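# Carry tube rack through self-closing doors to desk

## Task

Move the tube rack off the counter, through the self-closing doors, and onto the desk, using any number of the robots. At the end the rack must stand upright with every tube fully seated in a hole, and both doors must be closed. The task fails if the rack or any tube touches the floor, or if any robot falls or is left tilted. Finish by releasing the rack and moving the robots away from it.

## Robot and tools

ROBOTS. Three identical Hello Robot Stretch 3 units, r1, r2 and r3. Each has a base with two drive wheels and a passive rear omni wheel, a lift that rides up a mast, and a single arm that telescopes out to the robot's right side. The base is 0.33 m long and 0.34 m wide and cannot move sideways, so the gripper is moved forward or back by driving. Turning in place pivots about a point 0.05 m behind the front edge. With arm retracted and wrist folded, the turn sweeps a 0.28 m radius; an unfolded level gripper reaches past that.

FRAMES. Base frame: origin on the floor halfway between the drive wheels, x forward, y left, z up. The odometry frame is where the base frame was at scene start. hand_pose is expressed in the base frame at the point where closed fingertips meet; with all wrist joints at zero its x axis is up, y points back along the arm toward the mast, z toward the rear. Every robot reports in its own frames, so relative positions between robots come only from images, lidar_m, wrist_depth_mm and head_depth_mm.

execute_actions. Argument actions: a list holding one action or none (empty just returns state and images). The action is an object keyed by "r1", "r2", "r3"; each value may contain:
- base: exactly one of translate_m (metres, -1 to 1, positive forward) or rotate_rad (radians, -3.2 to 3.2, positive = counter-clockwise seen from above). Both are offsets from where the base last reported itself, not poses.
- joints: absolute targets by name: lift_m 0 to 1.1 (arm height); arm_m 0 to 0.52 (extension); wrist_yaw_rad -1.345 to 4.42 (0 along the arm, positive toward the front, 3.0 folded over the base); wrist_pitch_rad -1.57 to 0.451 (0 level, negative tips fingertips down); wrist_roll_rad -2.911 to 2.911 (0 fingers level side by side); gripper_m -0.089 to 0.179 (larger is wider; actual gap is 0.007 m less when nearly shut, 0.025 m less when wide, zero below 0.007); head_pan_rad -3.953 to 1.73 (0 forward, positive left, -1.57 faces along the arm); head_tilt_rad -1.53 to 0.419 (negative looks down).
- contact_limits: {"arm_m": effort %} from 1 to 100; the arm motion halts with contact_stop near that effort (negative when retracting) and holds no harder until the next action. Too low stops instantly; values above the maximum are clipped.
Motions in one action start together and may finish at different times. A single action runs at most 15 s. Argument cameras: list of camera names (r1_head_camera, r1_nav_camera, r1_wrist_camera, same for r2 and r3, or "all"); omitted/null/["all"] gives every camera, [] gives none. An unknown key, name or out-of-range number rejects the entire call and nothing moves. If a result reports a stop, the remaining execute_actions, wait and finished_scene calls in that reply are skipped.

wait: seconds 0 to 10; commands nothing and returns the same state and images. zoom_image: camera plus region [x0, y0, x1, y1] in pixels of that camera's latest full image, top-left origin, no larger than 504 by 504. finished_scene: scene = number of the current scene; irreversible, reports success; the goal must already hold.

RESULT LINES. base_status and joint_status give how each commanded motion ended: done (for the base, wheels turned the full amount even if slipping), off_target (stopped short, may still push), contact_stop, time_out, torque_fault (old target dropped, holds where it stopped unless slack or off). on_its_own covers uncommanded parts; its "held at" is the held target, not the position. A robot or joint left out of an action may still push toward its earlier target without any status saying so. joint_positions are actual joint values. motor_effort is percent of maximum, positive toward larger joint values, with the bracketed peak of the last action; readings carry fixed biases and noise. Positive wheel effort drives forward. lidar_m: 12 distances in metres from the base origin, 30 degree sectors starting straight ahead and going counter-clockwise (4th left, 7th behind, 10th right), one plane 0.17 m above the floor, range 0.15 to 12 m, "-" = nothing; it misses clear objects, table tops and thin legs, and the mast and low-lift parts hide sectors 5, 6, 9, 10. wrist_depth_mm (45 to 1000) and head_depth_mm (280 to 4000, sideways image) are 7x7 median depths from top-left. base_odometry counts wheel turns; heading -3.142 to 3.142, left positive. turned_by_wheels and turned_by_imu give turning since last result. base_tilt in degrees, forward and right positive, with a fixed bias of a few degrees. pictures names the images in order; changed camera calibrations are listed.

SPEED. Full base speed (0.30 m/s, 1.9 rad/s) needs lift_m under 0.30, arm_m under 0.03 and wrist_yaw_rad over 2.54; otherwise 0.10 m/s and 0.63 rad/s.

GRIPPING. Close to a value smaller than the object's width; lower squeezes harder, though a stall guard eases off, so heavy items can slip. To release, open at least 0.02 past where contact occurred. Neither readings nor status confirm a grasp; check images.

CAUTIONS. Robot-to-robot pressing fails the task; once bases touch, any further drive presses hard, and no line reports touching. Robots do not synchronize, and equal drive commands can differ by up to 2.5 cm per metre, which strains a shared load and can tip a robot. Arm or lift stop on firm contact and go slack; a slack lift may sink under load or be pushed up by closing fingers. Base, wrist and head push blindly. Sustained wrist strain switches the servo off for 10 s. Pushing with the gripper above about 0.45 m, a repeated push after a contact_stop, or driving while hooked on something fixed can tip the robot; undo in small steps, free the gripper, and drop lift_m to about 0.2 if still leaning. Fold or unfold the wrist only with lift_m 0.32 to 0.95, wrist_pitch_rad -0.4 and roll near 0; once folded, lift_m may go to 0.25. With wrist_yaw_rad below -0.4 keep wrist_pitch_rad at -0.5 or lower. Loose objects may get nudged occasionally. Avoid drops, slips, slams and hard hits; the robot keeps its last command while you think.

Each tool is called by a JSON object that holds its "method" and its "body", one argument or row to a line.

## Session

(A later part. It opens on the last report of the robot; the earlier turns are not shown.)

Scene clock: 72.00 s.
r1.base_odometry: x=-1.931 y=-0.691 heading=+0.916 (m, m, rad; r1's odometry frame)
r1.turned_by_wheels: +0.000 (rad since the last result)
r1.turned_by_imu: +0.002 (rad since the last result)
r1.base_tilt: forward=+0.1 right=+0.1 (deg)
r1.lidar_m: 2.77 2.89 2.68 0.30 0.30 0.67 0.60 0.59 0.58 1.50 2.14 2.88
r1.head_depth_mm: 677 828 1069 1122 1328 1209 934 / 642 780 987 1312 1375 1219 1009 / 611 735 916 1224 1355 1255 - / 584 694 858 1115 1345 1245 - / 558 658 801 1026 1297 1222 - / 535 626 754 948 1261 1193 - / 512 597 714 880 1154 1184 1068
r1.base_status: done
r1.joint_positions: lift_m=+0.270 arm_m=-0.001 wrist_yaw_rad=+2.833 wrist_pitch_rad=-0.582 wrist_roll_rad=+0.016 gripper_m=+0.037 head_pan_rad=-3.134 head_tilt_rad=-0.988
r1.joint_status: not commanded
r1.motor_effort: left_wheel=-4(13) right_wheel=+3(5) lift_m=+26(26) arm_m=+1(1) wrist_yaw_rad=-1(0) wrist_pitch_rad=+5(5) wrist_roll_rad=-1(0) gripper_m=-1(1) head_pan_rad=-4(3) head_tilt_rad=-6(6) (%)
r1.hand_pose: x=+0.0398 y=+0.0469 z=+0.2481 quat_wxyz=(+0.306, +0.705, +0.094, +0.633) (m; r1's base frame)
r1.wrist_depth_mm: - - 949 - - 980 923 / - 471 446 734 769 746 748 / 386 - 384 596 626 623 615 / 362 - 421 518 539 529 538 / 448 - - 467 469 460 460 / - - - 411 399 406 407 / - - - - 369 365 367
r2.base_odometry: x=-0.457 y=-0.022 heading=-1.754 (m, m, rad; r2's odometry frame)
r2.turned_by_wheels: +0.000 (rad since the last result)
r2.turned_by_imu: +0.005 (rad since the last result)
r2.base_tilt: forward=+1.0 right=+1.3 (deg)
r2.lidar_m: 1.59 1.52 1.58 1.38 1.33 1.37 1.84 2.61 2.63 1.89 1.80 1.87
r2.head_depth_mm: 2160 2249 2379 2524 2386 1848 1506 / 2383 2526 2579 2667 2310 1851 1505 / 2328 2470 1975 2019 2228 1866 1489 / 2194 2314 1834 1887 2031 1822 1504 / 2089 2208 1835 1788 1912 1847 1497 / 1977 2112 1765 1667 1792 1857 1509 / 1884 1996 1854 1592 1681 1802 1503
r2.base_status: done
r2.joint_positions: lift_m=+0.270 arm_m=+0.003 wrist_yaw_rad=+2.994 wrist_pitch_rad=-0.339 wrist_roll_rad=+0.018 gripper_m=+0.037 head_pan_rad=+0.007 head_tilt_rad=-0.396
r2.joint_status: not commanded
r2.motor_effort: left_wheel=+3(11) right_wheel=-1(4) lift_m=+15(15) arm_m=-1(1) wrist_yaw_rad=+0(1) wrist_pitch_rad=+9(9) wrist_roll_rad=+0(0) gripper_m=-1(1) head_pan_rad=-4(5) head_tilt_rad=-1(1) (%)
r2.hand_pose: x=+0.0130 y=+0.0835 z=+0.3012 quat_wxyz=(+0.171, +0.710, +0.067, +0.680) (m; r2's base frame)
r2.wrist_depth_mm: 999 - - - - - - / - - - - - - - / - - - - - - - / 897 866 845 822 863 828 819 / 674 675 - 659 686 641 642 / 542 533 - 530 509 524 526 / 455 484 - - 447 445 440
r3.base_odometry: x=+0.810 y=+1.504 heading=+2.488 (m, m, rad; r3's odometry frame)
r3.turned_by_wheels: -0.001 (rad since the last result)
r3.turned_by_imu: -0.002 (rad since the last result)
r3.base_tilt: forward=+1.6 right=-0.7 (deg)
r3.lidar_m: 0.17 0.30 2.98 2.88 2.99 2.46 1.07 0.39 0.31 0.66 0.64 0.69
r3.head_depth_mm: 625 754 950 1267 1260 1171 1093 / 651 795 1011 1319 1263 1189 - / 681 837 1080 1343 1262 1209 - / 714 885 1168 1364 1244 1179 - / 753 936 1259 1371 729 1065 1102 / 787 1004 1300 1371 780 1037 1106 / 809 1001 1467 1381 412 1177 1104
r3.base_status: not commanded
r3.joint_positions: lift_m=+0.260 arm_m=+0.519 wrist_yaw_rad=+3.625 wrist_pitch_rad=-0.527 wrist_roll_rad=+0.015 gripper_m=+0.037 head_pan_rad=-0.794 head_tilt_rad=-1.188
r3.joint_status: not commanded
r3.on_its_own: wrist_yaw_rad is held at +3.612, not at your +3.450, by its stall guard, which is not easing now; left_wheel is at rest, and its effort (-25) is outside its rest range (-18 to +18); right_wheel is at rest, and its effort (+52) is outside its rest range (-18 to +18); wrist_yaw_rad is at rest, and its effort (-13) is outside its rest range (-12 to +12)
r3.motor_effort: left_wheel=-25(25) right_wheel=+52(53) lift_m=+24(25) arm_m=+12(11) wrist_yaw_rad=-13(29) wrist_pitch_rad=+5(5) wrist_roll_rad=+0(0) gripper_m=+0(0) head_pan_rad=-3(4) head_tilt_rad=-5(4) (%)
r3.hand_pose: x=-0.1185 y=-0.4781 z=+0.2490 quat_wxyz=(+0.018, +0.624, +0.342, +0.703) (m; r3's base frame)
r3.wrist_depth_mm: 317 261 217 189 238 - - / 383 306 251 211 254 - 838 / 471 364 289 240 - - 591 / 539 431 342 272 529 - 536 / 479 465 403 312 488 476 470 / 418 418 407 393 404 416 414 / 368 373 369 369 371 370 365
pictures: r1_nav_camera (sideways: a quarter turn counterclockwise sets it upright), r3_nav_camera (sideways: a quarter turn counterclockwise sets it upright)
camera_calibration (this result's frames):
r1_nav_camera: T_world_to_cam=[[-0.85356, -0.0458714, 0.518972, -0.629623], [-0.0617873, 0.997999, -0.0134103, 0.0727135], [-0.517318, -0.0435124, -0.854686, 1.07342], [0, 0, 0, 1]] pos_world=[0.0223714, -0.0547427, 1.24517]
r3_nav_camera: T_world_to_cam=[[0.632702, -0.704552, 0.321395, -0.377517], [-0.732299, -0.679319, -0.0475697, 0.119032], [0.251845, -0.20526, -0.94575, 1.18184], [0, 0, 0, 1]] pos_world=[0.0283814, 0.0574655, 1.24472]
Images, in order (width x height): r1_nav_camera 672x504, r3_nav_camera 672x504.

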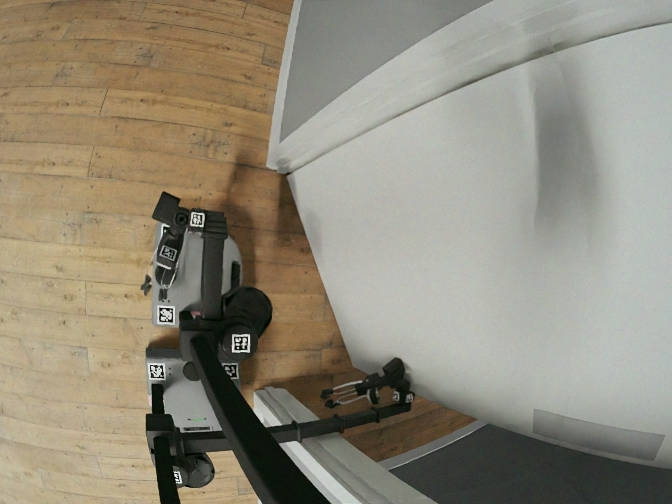

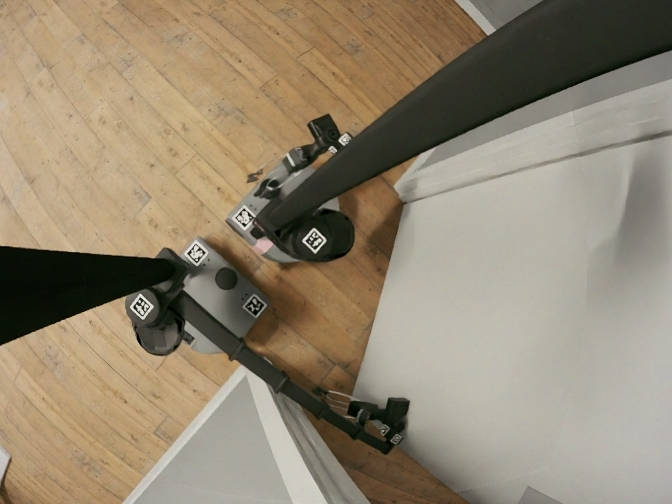

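{"method": "execute_actions", "body": {
  "actions": [
    {"r1":{"base":{"translate_m":-0.37},"joints":{"lift_m":0.31}},"r2":{"base":{"translate_m":1}}}
  ],
  "cameras": ["r1_nav_camera"]
}}

{"method": "execute_actions", "body": {
  "actions": [
    {"r3":{"joints":{"wrist_yaw_rad":3.25}},"r2":{"base":{"rotate_rad":1.87},"joints":{"head_pan_rad":-1.57,"head_tilt_rad":-0.6}}}
  ],
  "cameras": ["r1_nav_camera","r2_head_camera"]
}}

Scene clock: 83.30 s.
r1.base_odometry: x=-2.156 y=-0.984 heading=+0.916 (m, m, rad; r1's odometry frame)
r1.turned_by_wheels: +0.000 (rad since the last result)
r1.turned_by_imu: +0.003 (rad since the last result)
r1.base_tilt: forward=+0.2 right=+0.1 (deg)
r1.lidar_m: 3.14 0.41 0.39 0.46 0.49 0.36 0.27 0.27 0.28 0.40 2.15 2.97
r1.head_depth_mm: 302 367 477 685 948 1181 1058 / 293 342 437 602 912 1220 1074 / - 320 402 539 817 1233 - / - 304 373 488 703 - - / - 296 348 445 617 894 - / - 286 325 409 552 831 - / - - 307 379 498 725 1042
r1.base_status: translate_m off_target (by the wheels' count: -0.3698 of -0.3700)
r1.joint_positions: lift_m=+0.310 arm_m=-0.001 wrist_yaw_rad=+2.833 wrist_pitch_rad=-0.583 wrist_roll_rad=+0.016 gripper_m=+0.037 head_pan_rad=-3.135 head_tilt_rad=-0.992
r1.joint_status: all done
r1.on_its_own: left_wheel is at rest, and its effort (-38) is outside its rest range (-18 to +18)
r1.motor_effort: left_wheel=-38(93) right_wheel=-15(49) lift_m=+48(54) arm_m=+0(0) wrist_yaw_rad=-1(1) wrist_pitch_rad=+6(6) wrist_roll_rad=-1(1) gripper_m=-1(0) head_pan_rad=-2(4) head_tilt_rad=-4(6) (%)
r1.hand_pose: x=+0.0397 y=+0.0468 z=+0.2872 quat_wxyz=(+0.306, +0.705, +0.094, +0.633) (m; r1's base frame)
r1.wrist_depth_mm: - 461 489 - - 989 - / 849 511 533 562 529 522 806 / 707 - 613 514 456 482 691 / 595 - 594 570 523 557 578 / 527 524 541 509 519 513 498 / 488 - - 453 446 451 444 / - - - - 404 400 401
r2.base_odometry: x=-0.639 y=-1.005 heading=-1.753 (m, m, rad; r2's odometry frame)
r2.turned_by_wheels: +0.000 (rad since the last result)
r2.turned_by_imu: +0.005 (rad since the last result)
r2.base_tilt: forward=+1.1 right=+1.3 (deg)
r2.lidar_m: 0.69 0.66 0.69 0.93 1.85 1.90 2.57 3.46 1.87 1.35 1.29 0.96
r2.head_depth_mm: 1492 1593 1685 1034 1075 1189 1416 / 1438 1530 1664 1035 980 1086 1212 / 1351 1440 1525 1034 911 998 1098 / 1275 1365 1442 1042 832 920 1007 / 1208 1286 1362 1038 795 846 930 / 1153 1220 1298 1041 759 800 864 / 1101 1162 1230 1045 726 751 807
r2.base_status: done
r2.joint_positions: lift_m=+0.270 arm_m=+0.003 wrist_yaw_rad=+2.994 wrist_pitch_rad=-0.339 wrist_roll_rad=+0.018 gripper_m=+0.037 head_pan_rad=+0.007 head_tilt_rad=-0.396
r2.joint_status: not commanded
r2.motor_effort: left_wheel=+2(10) right_wheel=-1(3) lift_m=+15(15) arm_m=-1(2) wrist_yaw_rad=+0(0) wrist_pitch_rad=+9(8) wrist_roll_rad=+0(0) gripper_m=-1(0) head_pan_rad=-5(5) head_tilt_rad=-2(2) (%)
r2.hand_pose: x=+0.0130 y=+0.0835 z=+0.3012 quat_wxyz=(+0.171, +0.710, +0.067, +0.680) (m; r2's base frame)
r2.wrist_depth_mm: - - - - 795 621 514 / - - - - 809 644 539 / - - - - 945 695 546 / 898 873 867 846 845 741 626 / 682 672 - 637 674 648 612 / 540 537 - 528 506 529 521 / 458 484 - - 442 438 433
r3.base_odometry: x=+0.810 y=+1.504 heading=+2.489 (m, m, rad; r3's odometry frame)
r3.turned_by_wheels: +0.002 (rad since the last result)
r3.turned_by_imu: +0.004 (rad since the last result)
r3.base_tilt: forward=+1.8 right=-0.7 (deg)
r3.lidar_m: 1.14 2.50 2.97 2.87 2.99 2.45 1.05 0.39 0.31 0.68 0.37 0.39
r3.head_depth_mm: 354 429 934 1311 1262 1165 1089 / 665 762 599 806 1260 1184 - / 692 852 979 1153 1226 1204 - / 725 894 909 1186 1244 1188 - / 756 948 965 1328 1270 1177 1098 / 789 1003 1282 1382 1277 1184 1103 / 805 1000 1469 1376 1277 1184 1112
r3.base_status: not commanded
r3.joint_positions: lift_m=+0.260 arm_m=+0.520 wrist_yaw_rad=+3.614 wrist_pitch_rad=-0.528 wrist_roll_rad=+0.015 gripper_m=+0.037 head_pan_rad=-0.794 head_tilt_rad=-1.188
r3.joint_status: not commanded
r3.on_its_own: wrist_yaw_rad is held at +3.612, not at your +3.450, by its stall guard, which is not easing now
r3.motor_effort: left_wheel=-1(25) right_wheel=+3(52) lift_m=+24(24) arm_m=+4(12) wrist_yaw_rad=-2(14) wrist_pitch_rad=+5(5) wrist_roll_rad=+0(0) gripper_m=+0(0) head_pan_rad=-2(4) head_tilt_rad=-5(5) (%)
r3.hand_pose: x=-0.1163 y=-0.4781 z=+0.2488 quat_wxyz=(+0.023, +0.625, +0.339, +0.702) (m; r3's base frame)
r3.wrist_depth_mm: 314 261 217 192 - - - / 376 303 250 214 - - 820 / 467 361 289 242 - - 666 / 533 428 341 280 535 - 557 / 476 461 401 324 488 470 472 / 417 417 405 395 403 413 405 / 374 371 369 367 368 371 363
pictures: r1_nav_camera (sideways: a quarter turn counterclockwise sets it upright)
camera_calibration (this result's frames):
r1_nav_camera: T_world_to_cam=[[-0.855247, -0.044336, 0.516321, -0.626159], [-0.0599387, 0.99811, -0.0135772, 0.0729194], [-0.514743, -0.0425594, -0.856288, 1.07549], [0, 0, 0, 1]] pos_world=[0.0224481, -0.0547709, 1.24521]
Images, in order (width x height): r1_nav_camera 672x504.

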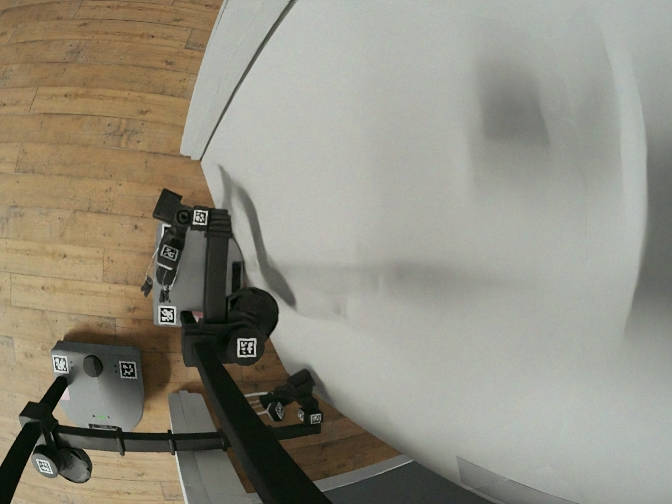

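Scene clock: 85.70 s.
r1.base_odometry: x=-2.156 y=-0.984 heading=+0.916 (m, m, rad; r1's odometry frame)
r1.turned_by_wheels: +0.000 (rad since the last result)
r1.turned_by_imu: +0.001 (rad since the last result)
r1.base_tilt: forward=+0.1 right=+0.1 (deg)
r1.lidar_m: 3.13 0.40 0.39 0.46 0.49 0.36 0.27 0.27 0.28 0.40 2.15 2.96
r1.head_depth_mm: 302 367 478 683 937 952 1060 / 293 342 437 603 916 1223 1074 / - 321 403 539 816 1233 - / - 304 372 488 704 - - / - 296 347 445 617 895 - / - 287 325 409 551 831 - / - - 307 379 497 726 1040
r1.base_status: not commanded
r1.joint_positions: lift_m=+0.310 arm_m=-0.001 wrist_yaw_rad=+2.833 wrist_pitch_rad=-0.583 wrist_roll_rad=+0.016 gripper_m=+0.037 head_pan_rad=-3.135 head_tilt_rad=-0.992
r1.joint_status: not commanded
r1.on_its_own: left_wheel is at rest, and its effort (-34) is outside its rest range (-18 to +18)
r1.motor_effort: left_wheel=-34(38) right_wheel=-13(15) lift_m=+48(48) arm_m=+0(0) wrist_yaw_rad=-1(0) wrist_pitch_rad=+6(6) wrist_roll_rad=+0(1) gripper_m=-1(1) head_pan_rad=-3(3) head_tilt_rad=-4(4) (%)
r1.hand_pose: x=+0.0397 y=+0.0468 z=+0.2872 quat_wxyz=(+0.306, +0.705, +0.094, +0.633) (m; r1's base frame)
r1.wrist_depth_mm: - 458 486 - - 940 - / 808 510 546 557 545 524 823 / 711 - 603 519 458 488 685 / 602 - 591 546 499 578 584 / 522 525 533 513 528 510 518 / 472 - - 445 443 454 452 / - - - - 407 407 403
r2.base_odometry: x=-0.639 y=-1.005 heading=+0.116 (m, m, rad; r2's odometry frame)
r2.turned_by_wheels: +1.870 (rad since the last result)
r2.turned_by_imu: +1.891 (rad since the last result)
r2.base_tilt: forward=+1.1 right=+1.4 (deg)
r2.lidar_m: 1.84 1.84 2.18 3.45 2.46 1.47 1.29 1.29 0.75 0.66 0.66 0.78
r2.head_depth_mm: 1199 1292 943 837 966 1139 1302 / 1166 1274 946 810 932 1095 1268 / 1146 1240 949 781 900 1056 1256 / 1120 1218 854 782 876 1012 1249 / 1102 1198 852 752 850 979 1219 / 1077 1180 951 753 821 946 1108 / 1061 1154 949 721 800 911 1068
r2.base_status: done
r2.joint_positions: lift_m=+0.270 arm_m=+0.003 wrist_yaw_rad=+2.994 wrist_pitch_rad=-0.339 wrist_roll_rad=+0.018 gripper_m=+0.037 head_pan_rad=-1.563 head_tilt_rad=-0.593
r2.joint_status: all done
r2.motor_effort: left_wheel=-2(8) right_wheel=+3(11) lift_m=+15(15) arm_m=-2(1) wrist_yaw_rad=+0(0) wrist_pitch_rad=+8(9) wrist_roll_rad=+0(0) gripper_m=+0(1) head_pan_rad=-5(60) head_tilt_rad=-4(19) (%)
r2.hand_pose: x=+0.0130 y=+0.0834 z=+0.3012 quat_wxyz=(+0.171, +0.710, +0.067, +0.680) (m; r2's base frame)
r2.wrist_depth_mm: - - - - - - - / - - - - - - - / - - - - - - - / 899 877 829 885 844 843 837 / 674 659 - 658 673 625 634 / 540 542 - 527 508 527 518 / 454 482 - - 443 438 441
r3.base_odometry: x=+0.810 y=+1.504 heading=+2.489 (m, m, rad; r3's odometry frame)
r3.turned_by_wheels: +0.000 (rad since the last result)
r3.turned_by_imu: +0.000 (rad since the last result)
r3.base_tilt: forward=+1.7 right=-0.8 (deg)
r3.lidar_m: 1.14 2.50 2.97 2.88 3.00 2.46 1.05 0.39 0.31 0.68 0.37 0.39
r3.head_depth_mm: 355 428 940 1314 1259 1165 1097 / 663 765 597 811 1266 1184 - / 692 852 979 1159 1232 1204 - / 722 898 906 1182 1236 1192 - / 755 944 969 1333 1270 1182 1091 / 789 1002 1281 1383 1272 1186 1101 / 806 1000 1470 1381 1283 1189 1102
r3.base_status: not commanded
r3.joint_positions: lift_m=+0.260 arm_m=+0.520 wrist_yaw_rad=+3.290 wrist_pitch_rad=-0.528 wrist_roll_rad=+0.015 gripper_m=+0.037 head_pan_rad=-0.794 head_tilt_rad=-1.188
r3.joint_status: wrist_yaw_rad off_target (ended at +3.290, target +3.250)
r3.on_its_own: wrist_yaw_rad is held at +3.292, not at your +3.250, by its stall guard, which is not easing now
r3.motor_effort: left_wheel=-2(6) right_wheel=+4(13) lift_m=+24(24) arm_m=+4(4) wrist_yaw_rad=+1(23) wrist_pitch_rad=+5(5) wrist_roll_rad=+0(0) gripper_m=+0(0) head_pan_rad=-4(3) head_tilt_rad=-6(5) (%)
r3.hand_pose: x=-0.0522 y=-0.4576 z=+0.2488 quat_wxyz=(+0.136, +0.672, +0.234, +0.690) (m; r3's base frame)
r3.wrist_depth_mm: 169 174 234 - - - - / 195 188 240 - 833 821 822 / 236 211 264 - 655 674 656 / 279 244 300 534 528 525 301 / 335 303 292 476 489 417 274 / 394 361 359 411 404 395 256 / 373 370 370 366 371 352 256
pictures: r1_nav_camera (sideways: a quarter turn counterclockwise sets it upright), r2_head_camera (sideways: a quarter turn clockwise sets it upright)
camera_calibration (this result's frames):
r1_nav_camera: T_world_to_cam=[[-0.855247, -0.044336, 0.516321, -0.626159], [-0.0599387, 0.99811, -0.0135772, 0.0729194], [-0.514743, -0.0425594, -0.856288, 1.07549], [0, 0, 0, 1]] pos_world=[0.0224481, -0.0547709, 1.24521]
r2_head_camera: T_world_to_cam=[[0.0219122, 0.543549, -0.839092, 1.11277], [0.999539, -0.0295636, 0.00695134, -0.0151727], [-0.0210282, -0.838857, -0.543946, 0.662004], [0, 0, 0, 1]] pos_world=[0.00470313, -0.0499692, 1.29392]
Images, in order (width x height): r1_nav_camera 672x504, r2_head_camera 896x504.

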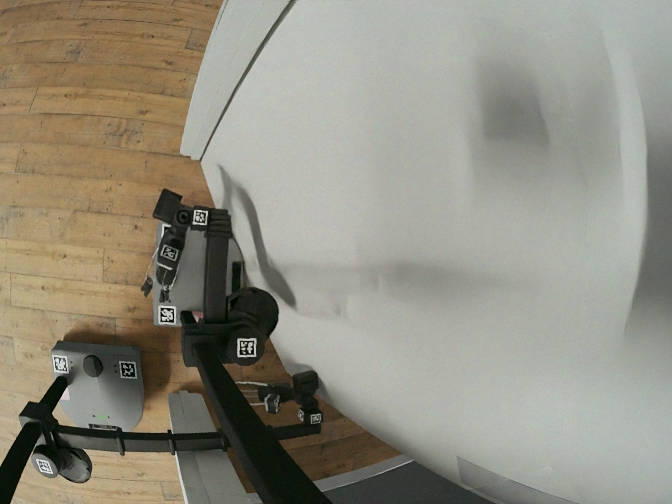

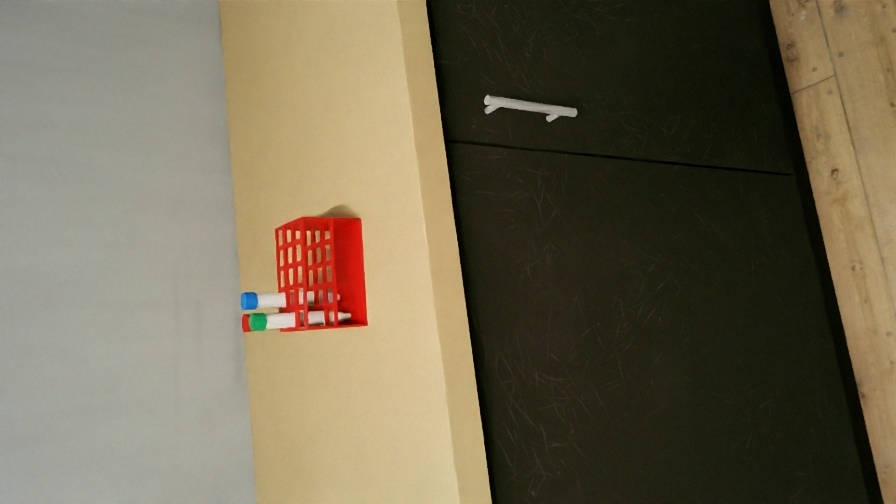

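{"method": "execute_actions", "body": {
  "actions": [
    {"r3":{"joints":{"arm_m":0},"contact_limits":{"arm_m":12}},"r2":{"base":{"rotate_rad":1.27},"joints":{"lift_m":0.6,"wrist_pitch_rad":-0.4}}}
  ],
  "cameras": ["r1_nav_camera"]
}}

{"method": "execute_actions", "body": {
  "actions": [
    {"r3":{"base":{"translate_m":-0.15}},"r1":{"base":{"rotate_rad":-0.35}},"r2":{"base":{"translate_m":-0.18},"joints":{"lift_m":0.9,"wrist_yaw_rad":1.57}}}
  ],
  "cameras": []
}}

{"method": "execute_actions", "body": {
  "actions": [
    {"r1":{"base":{"translate_m":-0.45}},"r2":{"base":{"rotate_rad":-1.18},"joints":{"lift_m":1.05,"gripper_m":0.179}}}
  ],
  "cameras": ["r1_nav_camera"]
}}

{"method": "execute_actions", "body": {
  "actions": [
    {"r1":{"base":{"rotate_rad":0.6}},"r2":{"joints":{"wrist_yaw_rad":0,"wrist_pitch_rad":-0.7,"arm_m":0.15}}}
  ],
  "cameras": ["r1_nav_camera","r2_head_camera","r2_wrist_camera"]
}}

Scene clock: 105.80 s.
r1.base_odometry: x=-2.156 y=-0.984 heading=+0.916 (m, m, rad; r1's odometry frame)
r1.turned_by_wheels: +0.000 (rad since the last result)
r1.turned_by_imu: +0.002 (rad since the last result)
r1.base_tilt: forward=+0.2 right=+0.2 (deg)
r1.lidar_m: 3.14 0.40 0.39 0.46 0.49 0.36 0.27 0.27 0.28 0.40 2.15 2.96
r1.head_depth_mm: 302 367 477 682 1323 1231 1060 / 293 342 438 603 971 1222 1073 / - 321 402 539 815 1230 - / - 304 373 488 703 - - / - 296 347 445 618 895 - / - 287 325 409 551 828 - / - - 306 378 497 725 1039
r1.base_status: not commanded
r1.joint_positions: lift_m=+0.310 arm_m=-0.001 wrist_yaw_rad=+2.833 wrist_pitch_rad=-0.583 wrist_roll_rad=+0.016 gripper_m=+0.037 head_pan_rad=-3.135 head_tilt_rad=-0.992
r1.joint_status: not commanded
r1.on_its_own: left_wheel is at rest, and its effort (-35) is outside its rest range (-18 to +18)
r1.motor_effort: left_wheel=-35(35) right_wheel=-13(13) lift_m=+48(48) arm_m=+0(0) wrist_yaw_rad=-1(1) wrist_pitch_rad=+5(6) wrist_roll_rad=-1(1) gripper_m=+0(0) head_pan_rad=-2(3) head_tilt_rad=-4(4) (%)
r1.hand_pose: x=+0.0397 y=+0.0468 z=+0.2872 quat_wxyz=(+0.306, +0.705, +0.094, +0.633) (m; r1's base frame)
r1.wrist_depth_mm: - 453 485 - - 495 - / 832 512 548 558 520 532 817 / 723 - 589 523 450 483 685 / 611 - 611 556 518 557 575 / 511 523 539 513 525 510 506 / 470 - - 458 434 442 443 / - - - - 407 402 404
r2.base_odometry: x=-0.639 y=-1.005 heading=+1.386 (m, m, rad; r2's odometry frame)
r2.turned_by_wheels: +1.270 (rad since the last result)
r2.turned_by_imu: +1.285 (rad since the last result)
r2.base_tilt: forward=+1.1 right=+1.3 (deg)
r2.lidar_m: 2.61 3.46 1.83 1.34 1.30 0.94 0.69 0.66 0.69 0.95 1.84 1.91
r2.head_depth_mm: 1554 1644 948 965 1049 1141 1271 / 1731 1880 1059 1112 1219 1411 1307 / 1906 2085 2274 1352 1479 1525 1293 / 1871 2062 2248 2363 1846 1534 1293 / 1767 1933 2182 2281 1856 1533 1306 / 1711 1845 2032 2214 1871 1528 1302 / 1628 1769 1907 2112 1868 1536 1300
r2.base_status: done
r2.joint_positions: lift_m=+0.600 arm_m=+0.003 wrist_yaw_rad=+2.994 wrist_pitch_rad=-0.414 wrist_roll_rad=+0.018 gripper_m=+0.037 head_pan_rad=-1.563 head_tilt_rad=-0.593
r2.joint_status: all done
r2.motor_effort: left_wheel=-2(8) right_wheel=+4(9) lift_m=+33(35) arm_m=-1(1) wrist_yaw_rad=+0(0) wrist_pitch_rad=+7(7) wrist_roll_rad=+0(0) gripper_m=+0(1) head_pan_rad=-5(4) head_tilt_rad=-2(3) (%)
r2.hand_pose: x=+0.0117 y=+0.0748 z=+0.6131 quat_wxyz=(+0.197, +0.706, +0.093, +0.673) (m; r2's base frame)
r2.wrist_depth_mm: 968 - - - - - - / - - - - - - - / - - - - - - - / - - - - - - - / - - - - - - - / 917 916 - 905 882 884 883 / 792 784 - 782 759 750 756
r3.base_odometry: x=+0.810 y=+1.504 heading=+2.489 (m, m, rad; r3's odometry frame)
r3.turned_by_wheels: +0.000 (rad since the last result)
r3.turned_by_imu: +0.001 (rad since the last result)
r3.base_tilt: forward=+1.7 right=-0.7 (deg)
r3.lidar_m: 1.14 2.50 2.98 2.88 3.00 2.45 1.06 0.39 0.31 0.68 0.37 0.39
r3.head_depth_mm: 355 429 942 1302 1251 1118 1102 / 664 760 598 809 1257 1200 - / 691 849 978 1154 1229 - - / 722 898 904 1187 1239 1187 - / 755 943 959 1329 1274 1184 1099 / 791 1002 1282 1380 1273 1189 1104 / 805 1002 1463 1374 1273 1188 1113
r3.base_status: not commanded
r3.joint_positions: lift_m=+0.260 arm_m=+0.001 wrist_yaw_rad=+3.290 wrist_pitch_rad=-0.528 wrist_roll_rad=+0.015 gripper_m=+0.037 head_pan_rad=-0.794 head_tilt_rad=-1.188
r3.joint_status: all done
r3.on_its_own: wrist_yaw_rad is held at +3.292, not at your +3.250, by its stall guard, which is not easing now
r3.motor_effort: left_wheel=-2(2) right_wheel=+4(4) lift_m=+25(24) arm_m=-3(4) wrist_yaw_rad=+2(2) wrist_pitch_rad=+5(5) wrist_roll_rad=+0(0) gripper_m=+0(0) head_pan_rad=-6(4) head_tilt_rad=-5(6) (%)
r3.contact_limits: arm_m 12 (drawing in: default 15, maximum 25; extending or still: default 22, maximum 35)
r3.hand_pose: x=-0.0522 y=+0.0612 z=+0.2488 quat_wxyz=(+0.136, +0.672, +0.234, +0.690) (m; r3's base frame)
r3.wrist_depth_mm: - - - - - - - / 835 834 826 - 807 808 804 / 676 669 658 647 665 655 660 / 566 552 571 574 555 551 552 / 473 - - - - 473 480 / 419 - - - - 415 413 / 380 - - - - 371 369
pictures: r1_nav_camera (sideways: a quarter turn counterclockwise sets it upright)
camera_calibration (this result's frames):
r1_nav_camera: T_world_to_cam=[[-0.855247, -0.044336, 0.516321, -0.626159], [-0.0599387, 0.99811, -0.0135772, 0.0729194], [-0.514743, -0.0425594, -0.856288, 1.07549], [0, 0, 0, 1]] pos_world=[0.0224481, -0.0547709, 1.24521]
Images, in order (width x height): r1_nav_camera 672x504.

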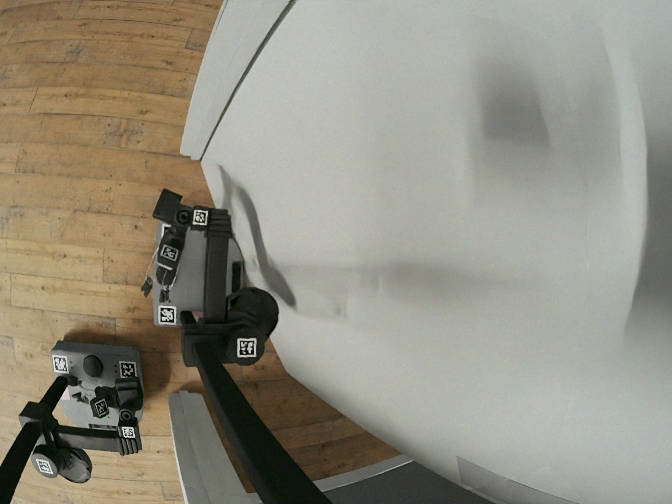

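Scene clock: 109.37 s.
r1.base_odometry: x=-2.156 y=-0.984 heading=+0.566 (m, m, rad; r1's odometry frame)
r1.turned_by_wheels: -0.350 (rad since the last result)
r1.turned_by_imu: -0.344 (rad since the last result)
r1.base_tilt: forward=+0.2 right=+0.1 (deg)
r1.lidar_m: 3.15 3.12 0.65 0.51 1.11 0.49 0.29 0.25 0.25 0.29 0.45 2.30
r1.head_depth_mm: 423 552 1691 1570 1376 1195 1068 / 374 471 635 1486 1362 1220 1071 / 333 409 526 739 1251 1251 - / 303 361 449 596 883 - - / 288 322 392 498 687 983 - / - 298 348 430 563 798 - / - - 313 377 475 642 872
r1.base_status: done
r1.joint_positions: lift_m=+0.310 arm_m=-0.001 wrist_yaw_rad=+2.833 wrist_pitch_rad=-0.583 wrist_roll_rad=+0.016 gripper_m=+0.037 head_pan_rad=-3.135 head_tilt_rad=-0.992
r1.joint_status: not commanded
r1.on_its_own: left_wheel is at rest, and its effort (-24) is outside its rest range (-18 to +18); right_wheel is at rest, and its effort (-20) is outside its rest range (-18 to +18)
r1.motor_effort: left_wheel=-24(24) right_wheel=-20(23) lift_m=+48(48) arm_m=+0(1) wrist_yaw_rad=-1(0) wrist_pitch_rad=+6(6) wrist_roll_rad=+0(1) gripper_m=+0(1) head_pan_rad=-3(3) head_tilt_rad=-4(4) (%)
r1.hand_pose: x=+0.0397 y=+0.0468 z=+0.2872 quat_wxyz=(+0.306, +0.705, +0.094, +0.633) (m; r1's base frame)
r1.wrist_depth_mm: - - 687 664 - - - / - 881 556 613 825 807 813 / 472 - 602 654 694 680 667 / 593 - 595 590 597 582 586 / 520 523 550 520 523 507 504 / 484 - - 456 442 450 446 / - - - - 406 401 401
r2.base_odometry: x=-0.672 y=-1.182 heading=+1.386 (m, m, rad; r2's odometry frame)
r2.turned_by_wheels: +0.000 (rad since the last result)
r2.turned_by_imu: -0.001 (rad since the last result)
r2.base_tilt: forward=+1.0 right=+1.3 (deg)
r2.lidar_m: 2.75 3.60 1.71 1.25 1.22 0.72 0.53 0.51 0.52 0.72 1.93 2.00
r2.head_depth_mm: 1346 1389 947 733 782 846 - / 1506 1585 947 825 919 1000 - / 1729 1852 946 992 1099 1227 - / 1933 2092 1086 1213 1384 1536 1317 / 1856 2039 2264 2395 1857 1529 1303 / 1769 1943 2120 2272 1857 1541 1299 / 1703 1843 2010 2189 1842 1528 1338
r2.base_status: done
r2.joint_positions: lift_m=+0.900 arm_m=+0.003 wrist_yaw_rad=+1.572 wrist_pitch_rad=-0.415 wrist_roll_rad=+0.018 gripper_m=+0.037 head_pan_rad=-1.563 head_tilt_rad=-0.593
r2.joint_status: all done
r2.motor_effort: left_wheel=-2(6) right_wheel=+4(4) lift_m=+33(34) arm_m=-2(2) wrist_yaw_rad=-2(3) wrist_pitch_rad=+8(8) wrist_roll_rad=+0(0) gripper_m=-1(1) head_pan_rad=-4(4) head_tilt_rad=-2(3) (%)
r2.hand_pose: x=+0.2034 y=-0.1474 z=+0.9129 quat_wxyz=(+0.589, +0.596, -0.391, +0.382) (m; r2's base frame)
r2.wrist_depth_mm: - - - - - - - / - - - - - - - / - - - - - - - / - - - - - - - / - - - - - - - / - - - - - - - / - - - - - - -
r3.base_odometry: x=+0.929 y=+1.413 heading=+2.489 (m, m, rad; r3's odometry frame)
r3.turned_by_wheels: +0.000 (rad since the last result)
r3.turned_by_imu: +0.000 (rad since the last result)
r3.base_tilt: forward=+1.8 right=-0.8 (deg)
r3.lidar_m: 1.13 2.67 2.97 2.88 3.00 2.29 1.05 0.39 0.29 0.27 0.43 0.41
r3.head_depth_mm: 678 817 1022 1313 751 990 1094 / 706 858 1065 1350 1262 1110 - / 744 914 813 1213 1267 - - / 413 519 735 1163 1249 1187 - / 819 951 1188 1231 1270 1183 1103 / 864 1077 1446 1374 1274 1182 1106 / 913 1139 1462 1379 1278 1187 1108
r3.base_status: done
r3.joint_positions: lift_m=+0.260 arm_m=+0.001 wrist_yaw_rad=+3.291 wrist_pitch_rad=-0.528 wrist_roll_rad=+0.015 gripper_m=+0.037 head_pan_rad=-0.794 head_tilt_rad=-1.188
r3.joint_status: not commanded
r3.on_its_own: wrist_yaw_rad is held at +3.292, not at your +3.250, by its stall guard, which is not easing now
r3.motor_effort: left_wheel=-1(10) right_wheel=+2(9) lift_m=+24(24) arm_m=-3(2) wrist_yaw_rad=+1(3) wrist_pitch_rad=+5(5) wrist_roll_rad=+0(0) gripper_m=+0(0) head_pan_rad=-4(5) head_tilt_rad=-5(4) (%)
r3.hand_pose: x=-0.0523 y=+0.0612 z=+0.2488 quat_wxyz=(+0.135, +0.672, +0.234, +0.690) (m; r3's base frame)
r3.wrist_depth_mm: - - - - - - - / 840 834 836 - 823 834 815 / 668 663 659 652 670 661 657 / 557 548 572 569 552 553 547 / 477 - - - - 472 473 / 418 - - - - 417 412 / 380 - - - - 368 368
pictures: none
No camera images: the call's "cameras" was empty. Leave "cameras" out to get every camera's image.

Scene clock: 114.83 s.
r1.base_odometry: x=-2.536 y=-1.225 heading=+0.566 (m, m, rad; r1's odometry frame)
r1.turned_by_wheels: +0.000 (rad since the last result)
r1.turned_by_imu: +0.001 (rad since the last result)
r1.base_tilt: forward=+0.2 right=+0.1 (deg)
r1.lidar_m: 3.55 0.73 0.43 0.53 0.91 1.01 0.37 0.24 0.22 0.22 0.26 0.52
r1.head_depth_mm: 1324 1410 1523 1530 1369 1226 1072 / 1574 1705 1728 1543 1360 1223 1075 / 1857 1992 1762 1538 1359 1253 - / 1881 2046 1754 1519 1340 - - / 1819 2008 1738 1518 1339 1214 - / 1814 1986 1658 565 672 847 - / 306 334 376 432 504 604 689
r1.base_status: done
r1.joint_positions: lift_m=+0.310 arm_m=-0.001 wrist_yaw_rad=+2.833 wrist_pitch_rad=-0.583 wrist_roll_rad=+0.016 gripper_m=+0.037 head_pan_rad=-3.135 head_tilt_rad=-0.992
r1.joint_status: not commanded
r1.motor_effort: left_wheel=-10(35) right_wheel=-3(28) lift_m=+48(48) arm_m=+0(1) wrist_yaw_rad=+0(0) wrist_pitch_rad=+6(6) wrist_roll_rad=-1(0) gripper_m=+0(0) head_pan_rad=-3(3) head_tilt_rad=-4(4) (%)
r1.hand_pose: x=+0.0397 y=+0.0468 z=+0.2872 quat_wxyz=(+0.306, +0.705, +0.094, +0.633) (m; r1's base frame)
r1.wrist_depth_mm: - 827 857 534 506 677 - / - 873 825 607 623 671 825 / 706 - 691 654 657 689 669 / 605 - 597 590 598 584 580 / 529 527 545 524 526 503 499 / 475 - - 457 437 450 447 / - - - - 404 402 396
r2.base_odometry: x=-0.672 y=-1.182 heading=+0.206 (m, m, rad; r2's odometry frame)
r2.turned_by_wheels: -1.180 (rad since the last result)
r2.turned_by_imu: -1.195 (rad since the last result)
r2.base_tilt: forward=+1.1 right=+1.3 (deg)
r2.lidar_m: 1.93 1.94 2.43 3.61 2.01 1.31 1.20 0.84 0.55 0.51 0.51 0.64
r2.head_depth_mm: 1000 1105 - - - - 1006 / 989 1085 - - - - 986 / 978 1073 1124 - - - - / 966 1056 949 693 637 - - / 952 1042 714 679 601 - - / 937 1031 952 695 601 - - / 930 1018 949 692 604 - -
r2.base_status: done
r2.joint_positions: lift_m=+1.050 arm_m=+0.003 wrist_yaw_rad=+1.572 wrist_pitch_rad=-0.415 wrist_roll_rad=+0.018 gripper_m=+0.179 head_pan_rad=-1.563 head_tilt_rad=-0.593
r2.joint_status: all done
r2.motor_effort: left_wheel=+2(7) right_wheel=-1(4) lift_m=+33(34) arm_m=-2(2) wrist_yaw_rad=-2(3) wrist_pitch_rad=+8(8) wrist_roll_rad=+0(0) gripper_m=+0(98) head_pan_rad=-4(5) head_tilt_rad=-3(3) (%)
r2.hand_pose: x=+0.2034 y=-0.1475 z=+1.0629 quat_wxyz=(+0.589, +0.596, -0.391, +0.381) (m; r2's base frame)
r2.wrist_depth_mm: - - - - - - - / - - - - - 984 919 / - - - - 919 650 641 / - - - - 981 536 478 / - - - - - 593 398 / - - - - - 602 - / - - - - - 579 411
r3.base_odometry: x=+0.929 y=+1.413 heading=+2.489 (m, m, rad; r3's odometry frame)
r3.turned_by_wheels: +0.000 (rad since the last result)
r3.turned_by_imu: +0.001 (rad since the last result)
r3.base_tilt: forward=+1.7 right=-0.7 (deg)
r3.lidar_m: 1.13 2.66 2.97 2.88 3.00 2.30 1.05 0.39 0.29 0.27 0.73 0.91
r3.head_depth_mm: 957 1150 1302 1311 752 990 1091 / 952 1067 1314 1335 1260 1107 - / 946 1175 1456 1362 1265 - - / 940 1163 1451 1367 1264 1187 - / 941 1159 1455 1373 1269 1180 1093 / 933 1155 1443 1373 1269 1180 1101 / 947 1151 1464 1382 1272 1184 1108
r3.base_status: not commanded
r3.joint_positions: lift_m=+0.260 arm_m=+0.001 wrist_yaw_rad=+3.291 wrist_pitch_rad=-0.528 wrist_roll_rad=+0.015 gripper_m=+0.037 head_pan_rad=-0.794 head_tilt_rad=-1.188
r3.joint_status: not commanded
r3.on_its_own: wrist_yaw_rad is held at +3.292, not at your +3.250, by its stall guard, which is not easing now
r3.motor_effort: left_wheel=-1(1) right_wheel=+3(3) lift_m=+24(24) arm_m=-3(3) wrist_yaw_rad=+1(1) wrist_pitch_rad=+5(5) wrist_roll_rad=+0(0) gripper_m=+0(0) head_pan_rad=-3(4) head_tilt_rad=-5(5) (%)
r3.hand_pose: x=-0.0523 y=+0.0612 z=+0.2488 quat_wxyz=(+0.135, +0.672, +0.234, +0.690) (m; r3's base frame)
r3.wrist_depth_mm: - - - - - - - / 848 838 826 - 830 812 836 / 665 663 665 646 661 650 670 / 556 559 571 576 557 558 555 / 477 - - - - 473 471 / 419 - - - - 417 415 / 380 - - - - 368 368
pictures: r1_nav_camera (sideways: a quarter turn counterclockwise sets it upright)
camera_calibration (this result's frames):
r1_nav_camera: T_world_to_cam=[[-0.855247, -0.044336, 0.516321, -0.626159], [-0.0599387, 0.99811, -0.0135772, 0.0729194], [-0.514743, -0.0425594, -0.856288, 1.07549], [0, 0, 0, 1]] pos_world=[0.0224481, -0.0547709, 1.24521]
Images, in order (width x height): r1_nav_camera 672x504.

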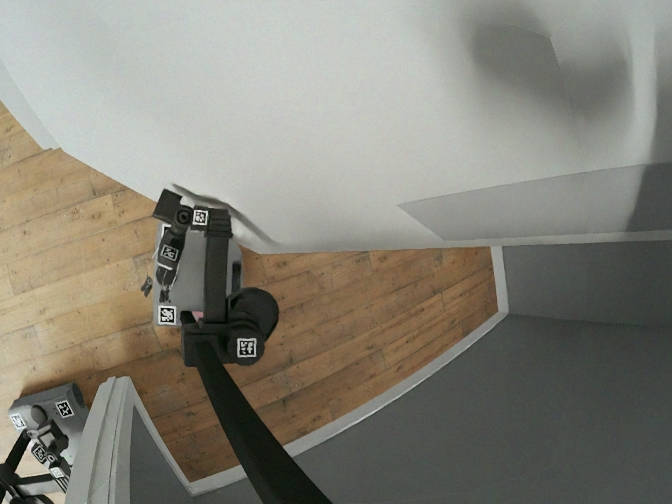

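Scene clock: 117.17 s.
r1.base_odometry: x=-2.536 y=-1.225 heading=+1.165 (m, m, rad; r1's odometry frame)
r1.turned_by_wheels: +0.599 (rad since the last result)
r1.turned_by_imu: +0.590 (rad since the last result)
r1.base_tilt: forward=+0.2 right=+0.1 (deg)
r1.lidar_m: 0.73 0.43 0.59 0.91 1.04 1.80 0.28 0.26 0.26 0.32 0.63 3.56
r1.head_depth_mm: 1743 1983 1802 1559 1374 1228 1074 / 343 1969 1791 1560 1360 1221 1073 / 308 375 482 1463 1354 1251 - / 293 338 420 557 818 - - / - 310 376 479 662 949 - / - 293 339 421 555 793 - / - - 309 375 477 659 936
r1.base_status: rotate_rad off_target (by the wheels' count: +0.5992 of +0.6000)
r1.joint_positions: lift_m=+0.310 arm_m=-0.001 wrist_yaw_rad=+2.833 wrist_pitch_rad=-0.583 wrist_roll_rad=+0.016 gripper_m=+0.037 head_pan_rad=-3.135 head_tilt_rad=-0.992
r1.joint_status: not commanded
r1.on_its_own: left_wheel is at rest, and its effort (-26) is outside its rest range (-18 to +18)
r1.motor_effort: left_wheel=-26(31) right_wheel=+5(14) lift_m=+48(48) arm_m=+0(0) wrist_yaw_rad=+0(1) wrist_pitch_rad=+6(6) wrist_roll_rad=-1(1) gripper_m=+0(0) head_pan_rad=-3(3) head_tilt_rad=-4(4) (%)
r1.hand_pose: x=+0.0397 y=+0.0467 z=+0.2872 quat_wxyz=(+0.306, +0.705, +0.094, +0.633) (m; r1's base frame)
r1.wrist_depth_mm: - 884 879 889 882 510 354 / 891 880 853 851 807 514 384 / 723 - 714 708 696 494 435 / 611 - 601 591 595 528 549 / 525 513 538 513 525 506 501 / 476 - - 450 447 442 445 / - - - - 406 401 395
r2.base_odometry: x=-0.672 y=-1.182 heading=+0.206 (m, m, rad; r2's odometry frame)
r2.turned_by_wheels: +0.000 (rad since the last result)
r2.turned_by_imu: +0.000 (rad since the last result)
r2.base_tilt: forward=+1.0 right=+1.3 (deg)
r2.lidar_m: 1.93 1.95 2.42 3.60 2.02 1.31 1.20 0.85 0.55 0.51 0.51 0.64
r2.head_depth_mm: 964 - - 643 677 794 961 / 968 - - 644 664 770 932 / 973 - - - 653 760 904 / 961 1056 858 667 640 741 881 / 945 1042 713 670 602 725 857 / 935 1031 947 695 602 707 838 / 925 1014 947 692 602 695 818
r2.base_status: not commanded
r2.joint_positions: lift_m=+1.050 arm_m=+0.150 wrist_yaw_rad=+0.002 wrist_pitch_rad=-0.709 wrist_roll_rad=+0.018 gripper_m=+0.179 head_pan_rad=-1.563 head_tilt_rad=-0.593
r2.joint_status: all done
r2.motor_effort: left_wheel=+3(3) right_wheel=-2(2) lift_m=+33(32) arm_m=+3(4) wrist_yaw_rad=-2(3) wrist_pitch_rad=+5(8) wrist_roll_rad=+0(0) gripper_m=+0(0) head_pan_rad=-5(4) head_tilt_rad=-3(3) (%)
r2.hand_pose: x=-0.0212 y=-0.4734 z=+1.0030 quat_wxyz=(+0.658, +0.244, -0.668, -0.247) (m; r2's base frame)
r2.wrist_depth_mm: 575 552 337 534 520 515 501 / 454 441 328 320 419 417 413 / 380 374 346 340 356 352 348 / 320 321 316 316 305 306 303 / 282 289 273 273 271 271 278 / 257 258 259 277 357 402 - / 378 409 444 513 576 673 -
r3.base_odometry: x=+0.929 y=+1.413 heading=+2.489 (m, m, rad; r3's odometry frame)
r3.turned_by_wheels: +0.000 (rad since the last result)
r3.turned_by_imu: +0.000 (rad since the last result)
r3.base_tilt: forward=+1.7 right=-0.7 (deg)
r3.lidar_m: 1.13 2.66 2.97 2.88 3.00 2.30 1.05 0.39 0.29 0.27 0.73 0.93
r3.head_depth_mm: 1002 1253 1290 1328 753 988 1094 / 993 1054 1280 1338 1260 1108 - / 983 1167 1430 1360 1266 - - / 966 1193 1459 1379 1270 1190 - / 954 1173 1453 1370 1273 1185 1103 / 941 1154 1449 1381 1276 1182 1109 / 945 1149 1468 1376 1279 1184 1112
r3.base_status: not commanded
r3.joint_positions: lift_m=+0.260 arm_m=+0.001 wrist_yaw_rad=+3.291 wrist_pitch_rad=-0.528 wrist_roll_rad=+0.015 gripper_m=+0.037 head_pan_rad=-0.794 head_tilt_rad=-1.188
r3.joint_status: not commanded
r3.on_its_own: wrist_yaw_rad is held at +3.292, not at your +3.250, by its stall guard, which is not easing now
r3.motor_effort: left_wheel=-1(1) right_wheel=+3(3) lift_m=+24(24) arm_m=-2(2) wrist_yaw_rad=+2(1) wrist_pitch_rad=+5(5) wrist_roll_rad=+0(0) gripper_m=+0(0) head_pan_rad=-3(4) head_tilt_rad=-4(5) (%)
r3.hand_pose: x=-0.0523 y=+0.0612 z=+0.2488 quat_wxyz=(+0.135, +0.672, +0.234, +0.690) (m; r3's base frame)
r3.wrist_depth_mm: - - - - - - - / 839 839 824 - 841 823 824 / 666 659 661 660 655 663 659 / 555 555 576 573 556 550 546 / 479 - - - - 475 467 / 420 - - - - 414 411 / 382 - - - - 368 367
pictures: r1_nav_camera (sideways: a quarter turn counterclockwise sets it upright), r2_head_camera (sideways: a quarter turn clockwise sets it upright), r2_wrist_camera
camera_calibration (this result's frames):
r1_nav_camera: T_world_to_cam=[[-0.855247, -0.0443362, 0.516321, -0.626159], [-0.0599389, 0.99811, -0.0135772, 0.0729194], [-0.514743, -0.0425596, -0.856288, 1.07549], [0, 0, 0, 1]] pos_world=[0.0224481, -0.0547709, 1.24521]
r2_head_camera: T_world_to_cam=[[0.0219886, 0.543737, -0.838968, 1.11261], [0.999534, -0.0297084, 0.00694282, -0.0151616], [-0.0211493, -0.83873, -0.544137, 0.662254], [0, 0, 0, 1]] pos_world=[0.00469595, -0.0499671, 1.29391]
r2_wrist_camera: T_world_to_cam=[[-0.999466, -0.0155341, -0.0287314, 0.00478582], [0.00567768, 0.783637, -0.621193, 1.02037], [0.0321647, -0.621025, -0.78313, 0.653228], [0, 0, 0, 1]] pos_world=[-0.0220209, -0.393851, 1.14555]
Images, in order (width x height): r1_nav_camera 672x504, r2_head_camera 896x504, r2_wrist_camera 644x364.

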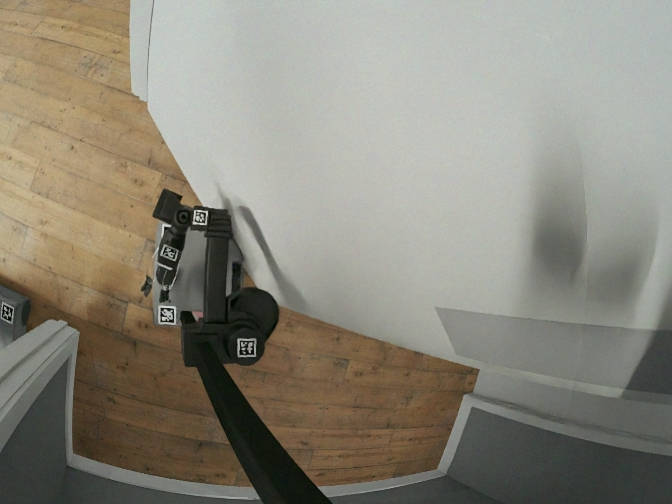

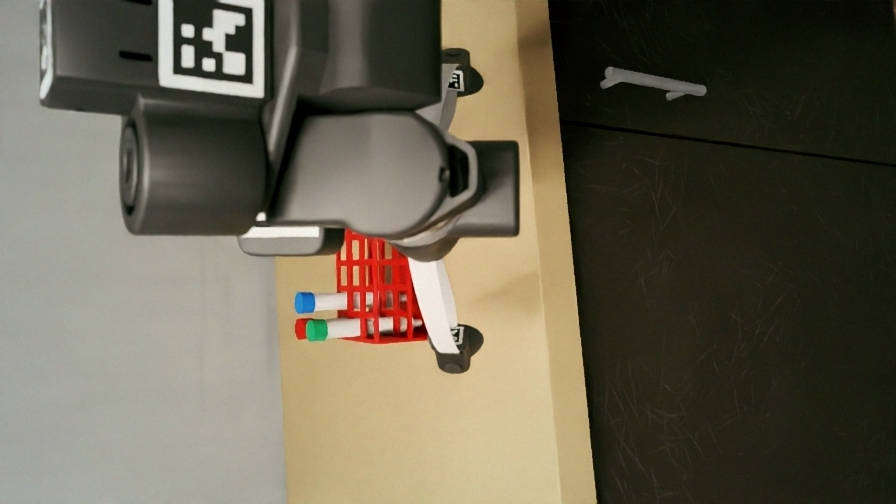

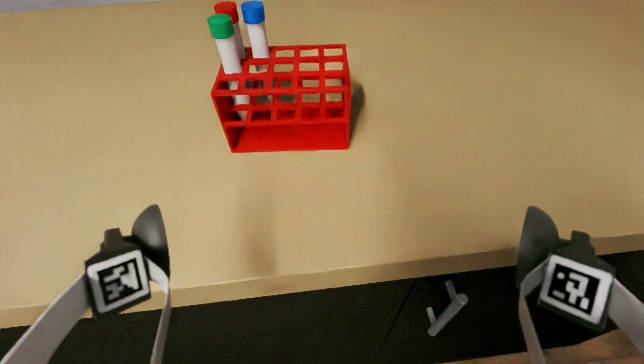

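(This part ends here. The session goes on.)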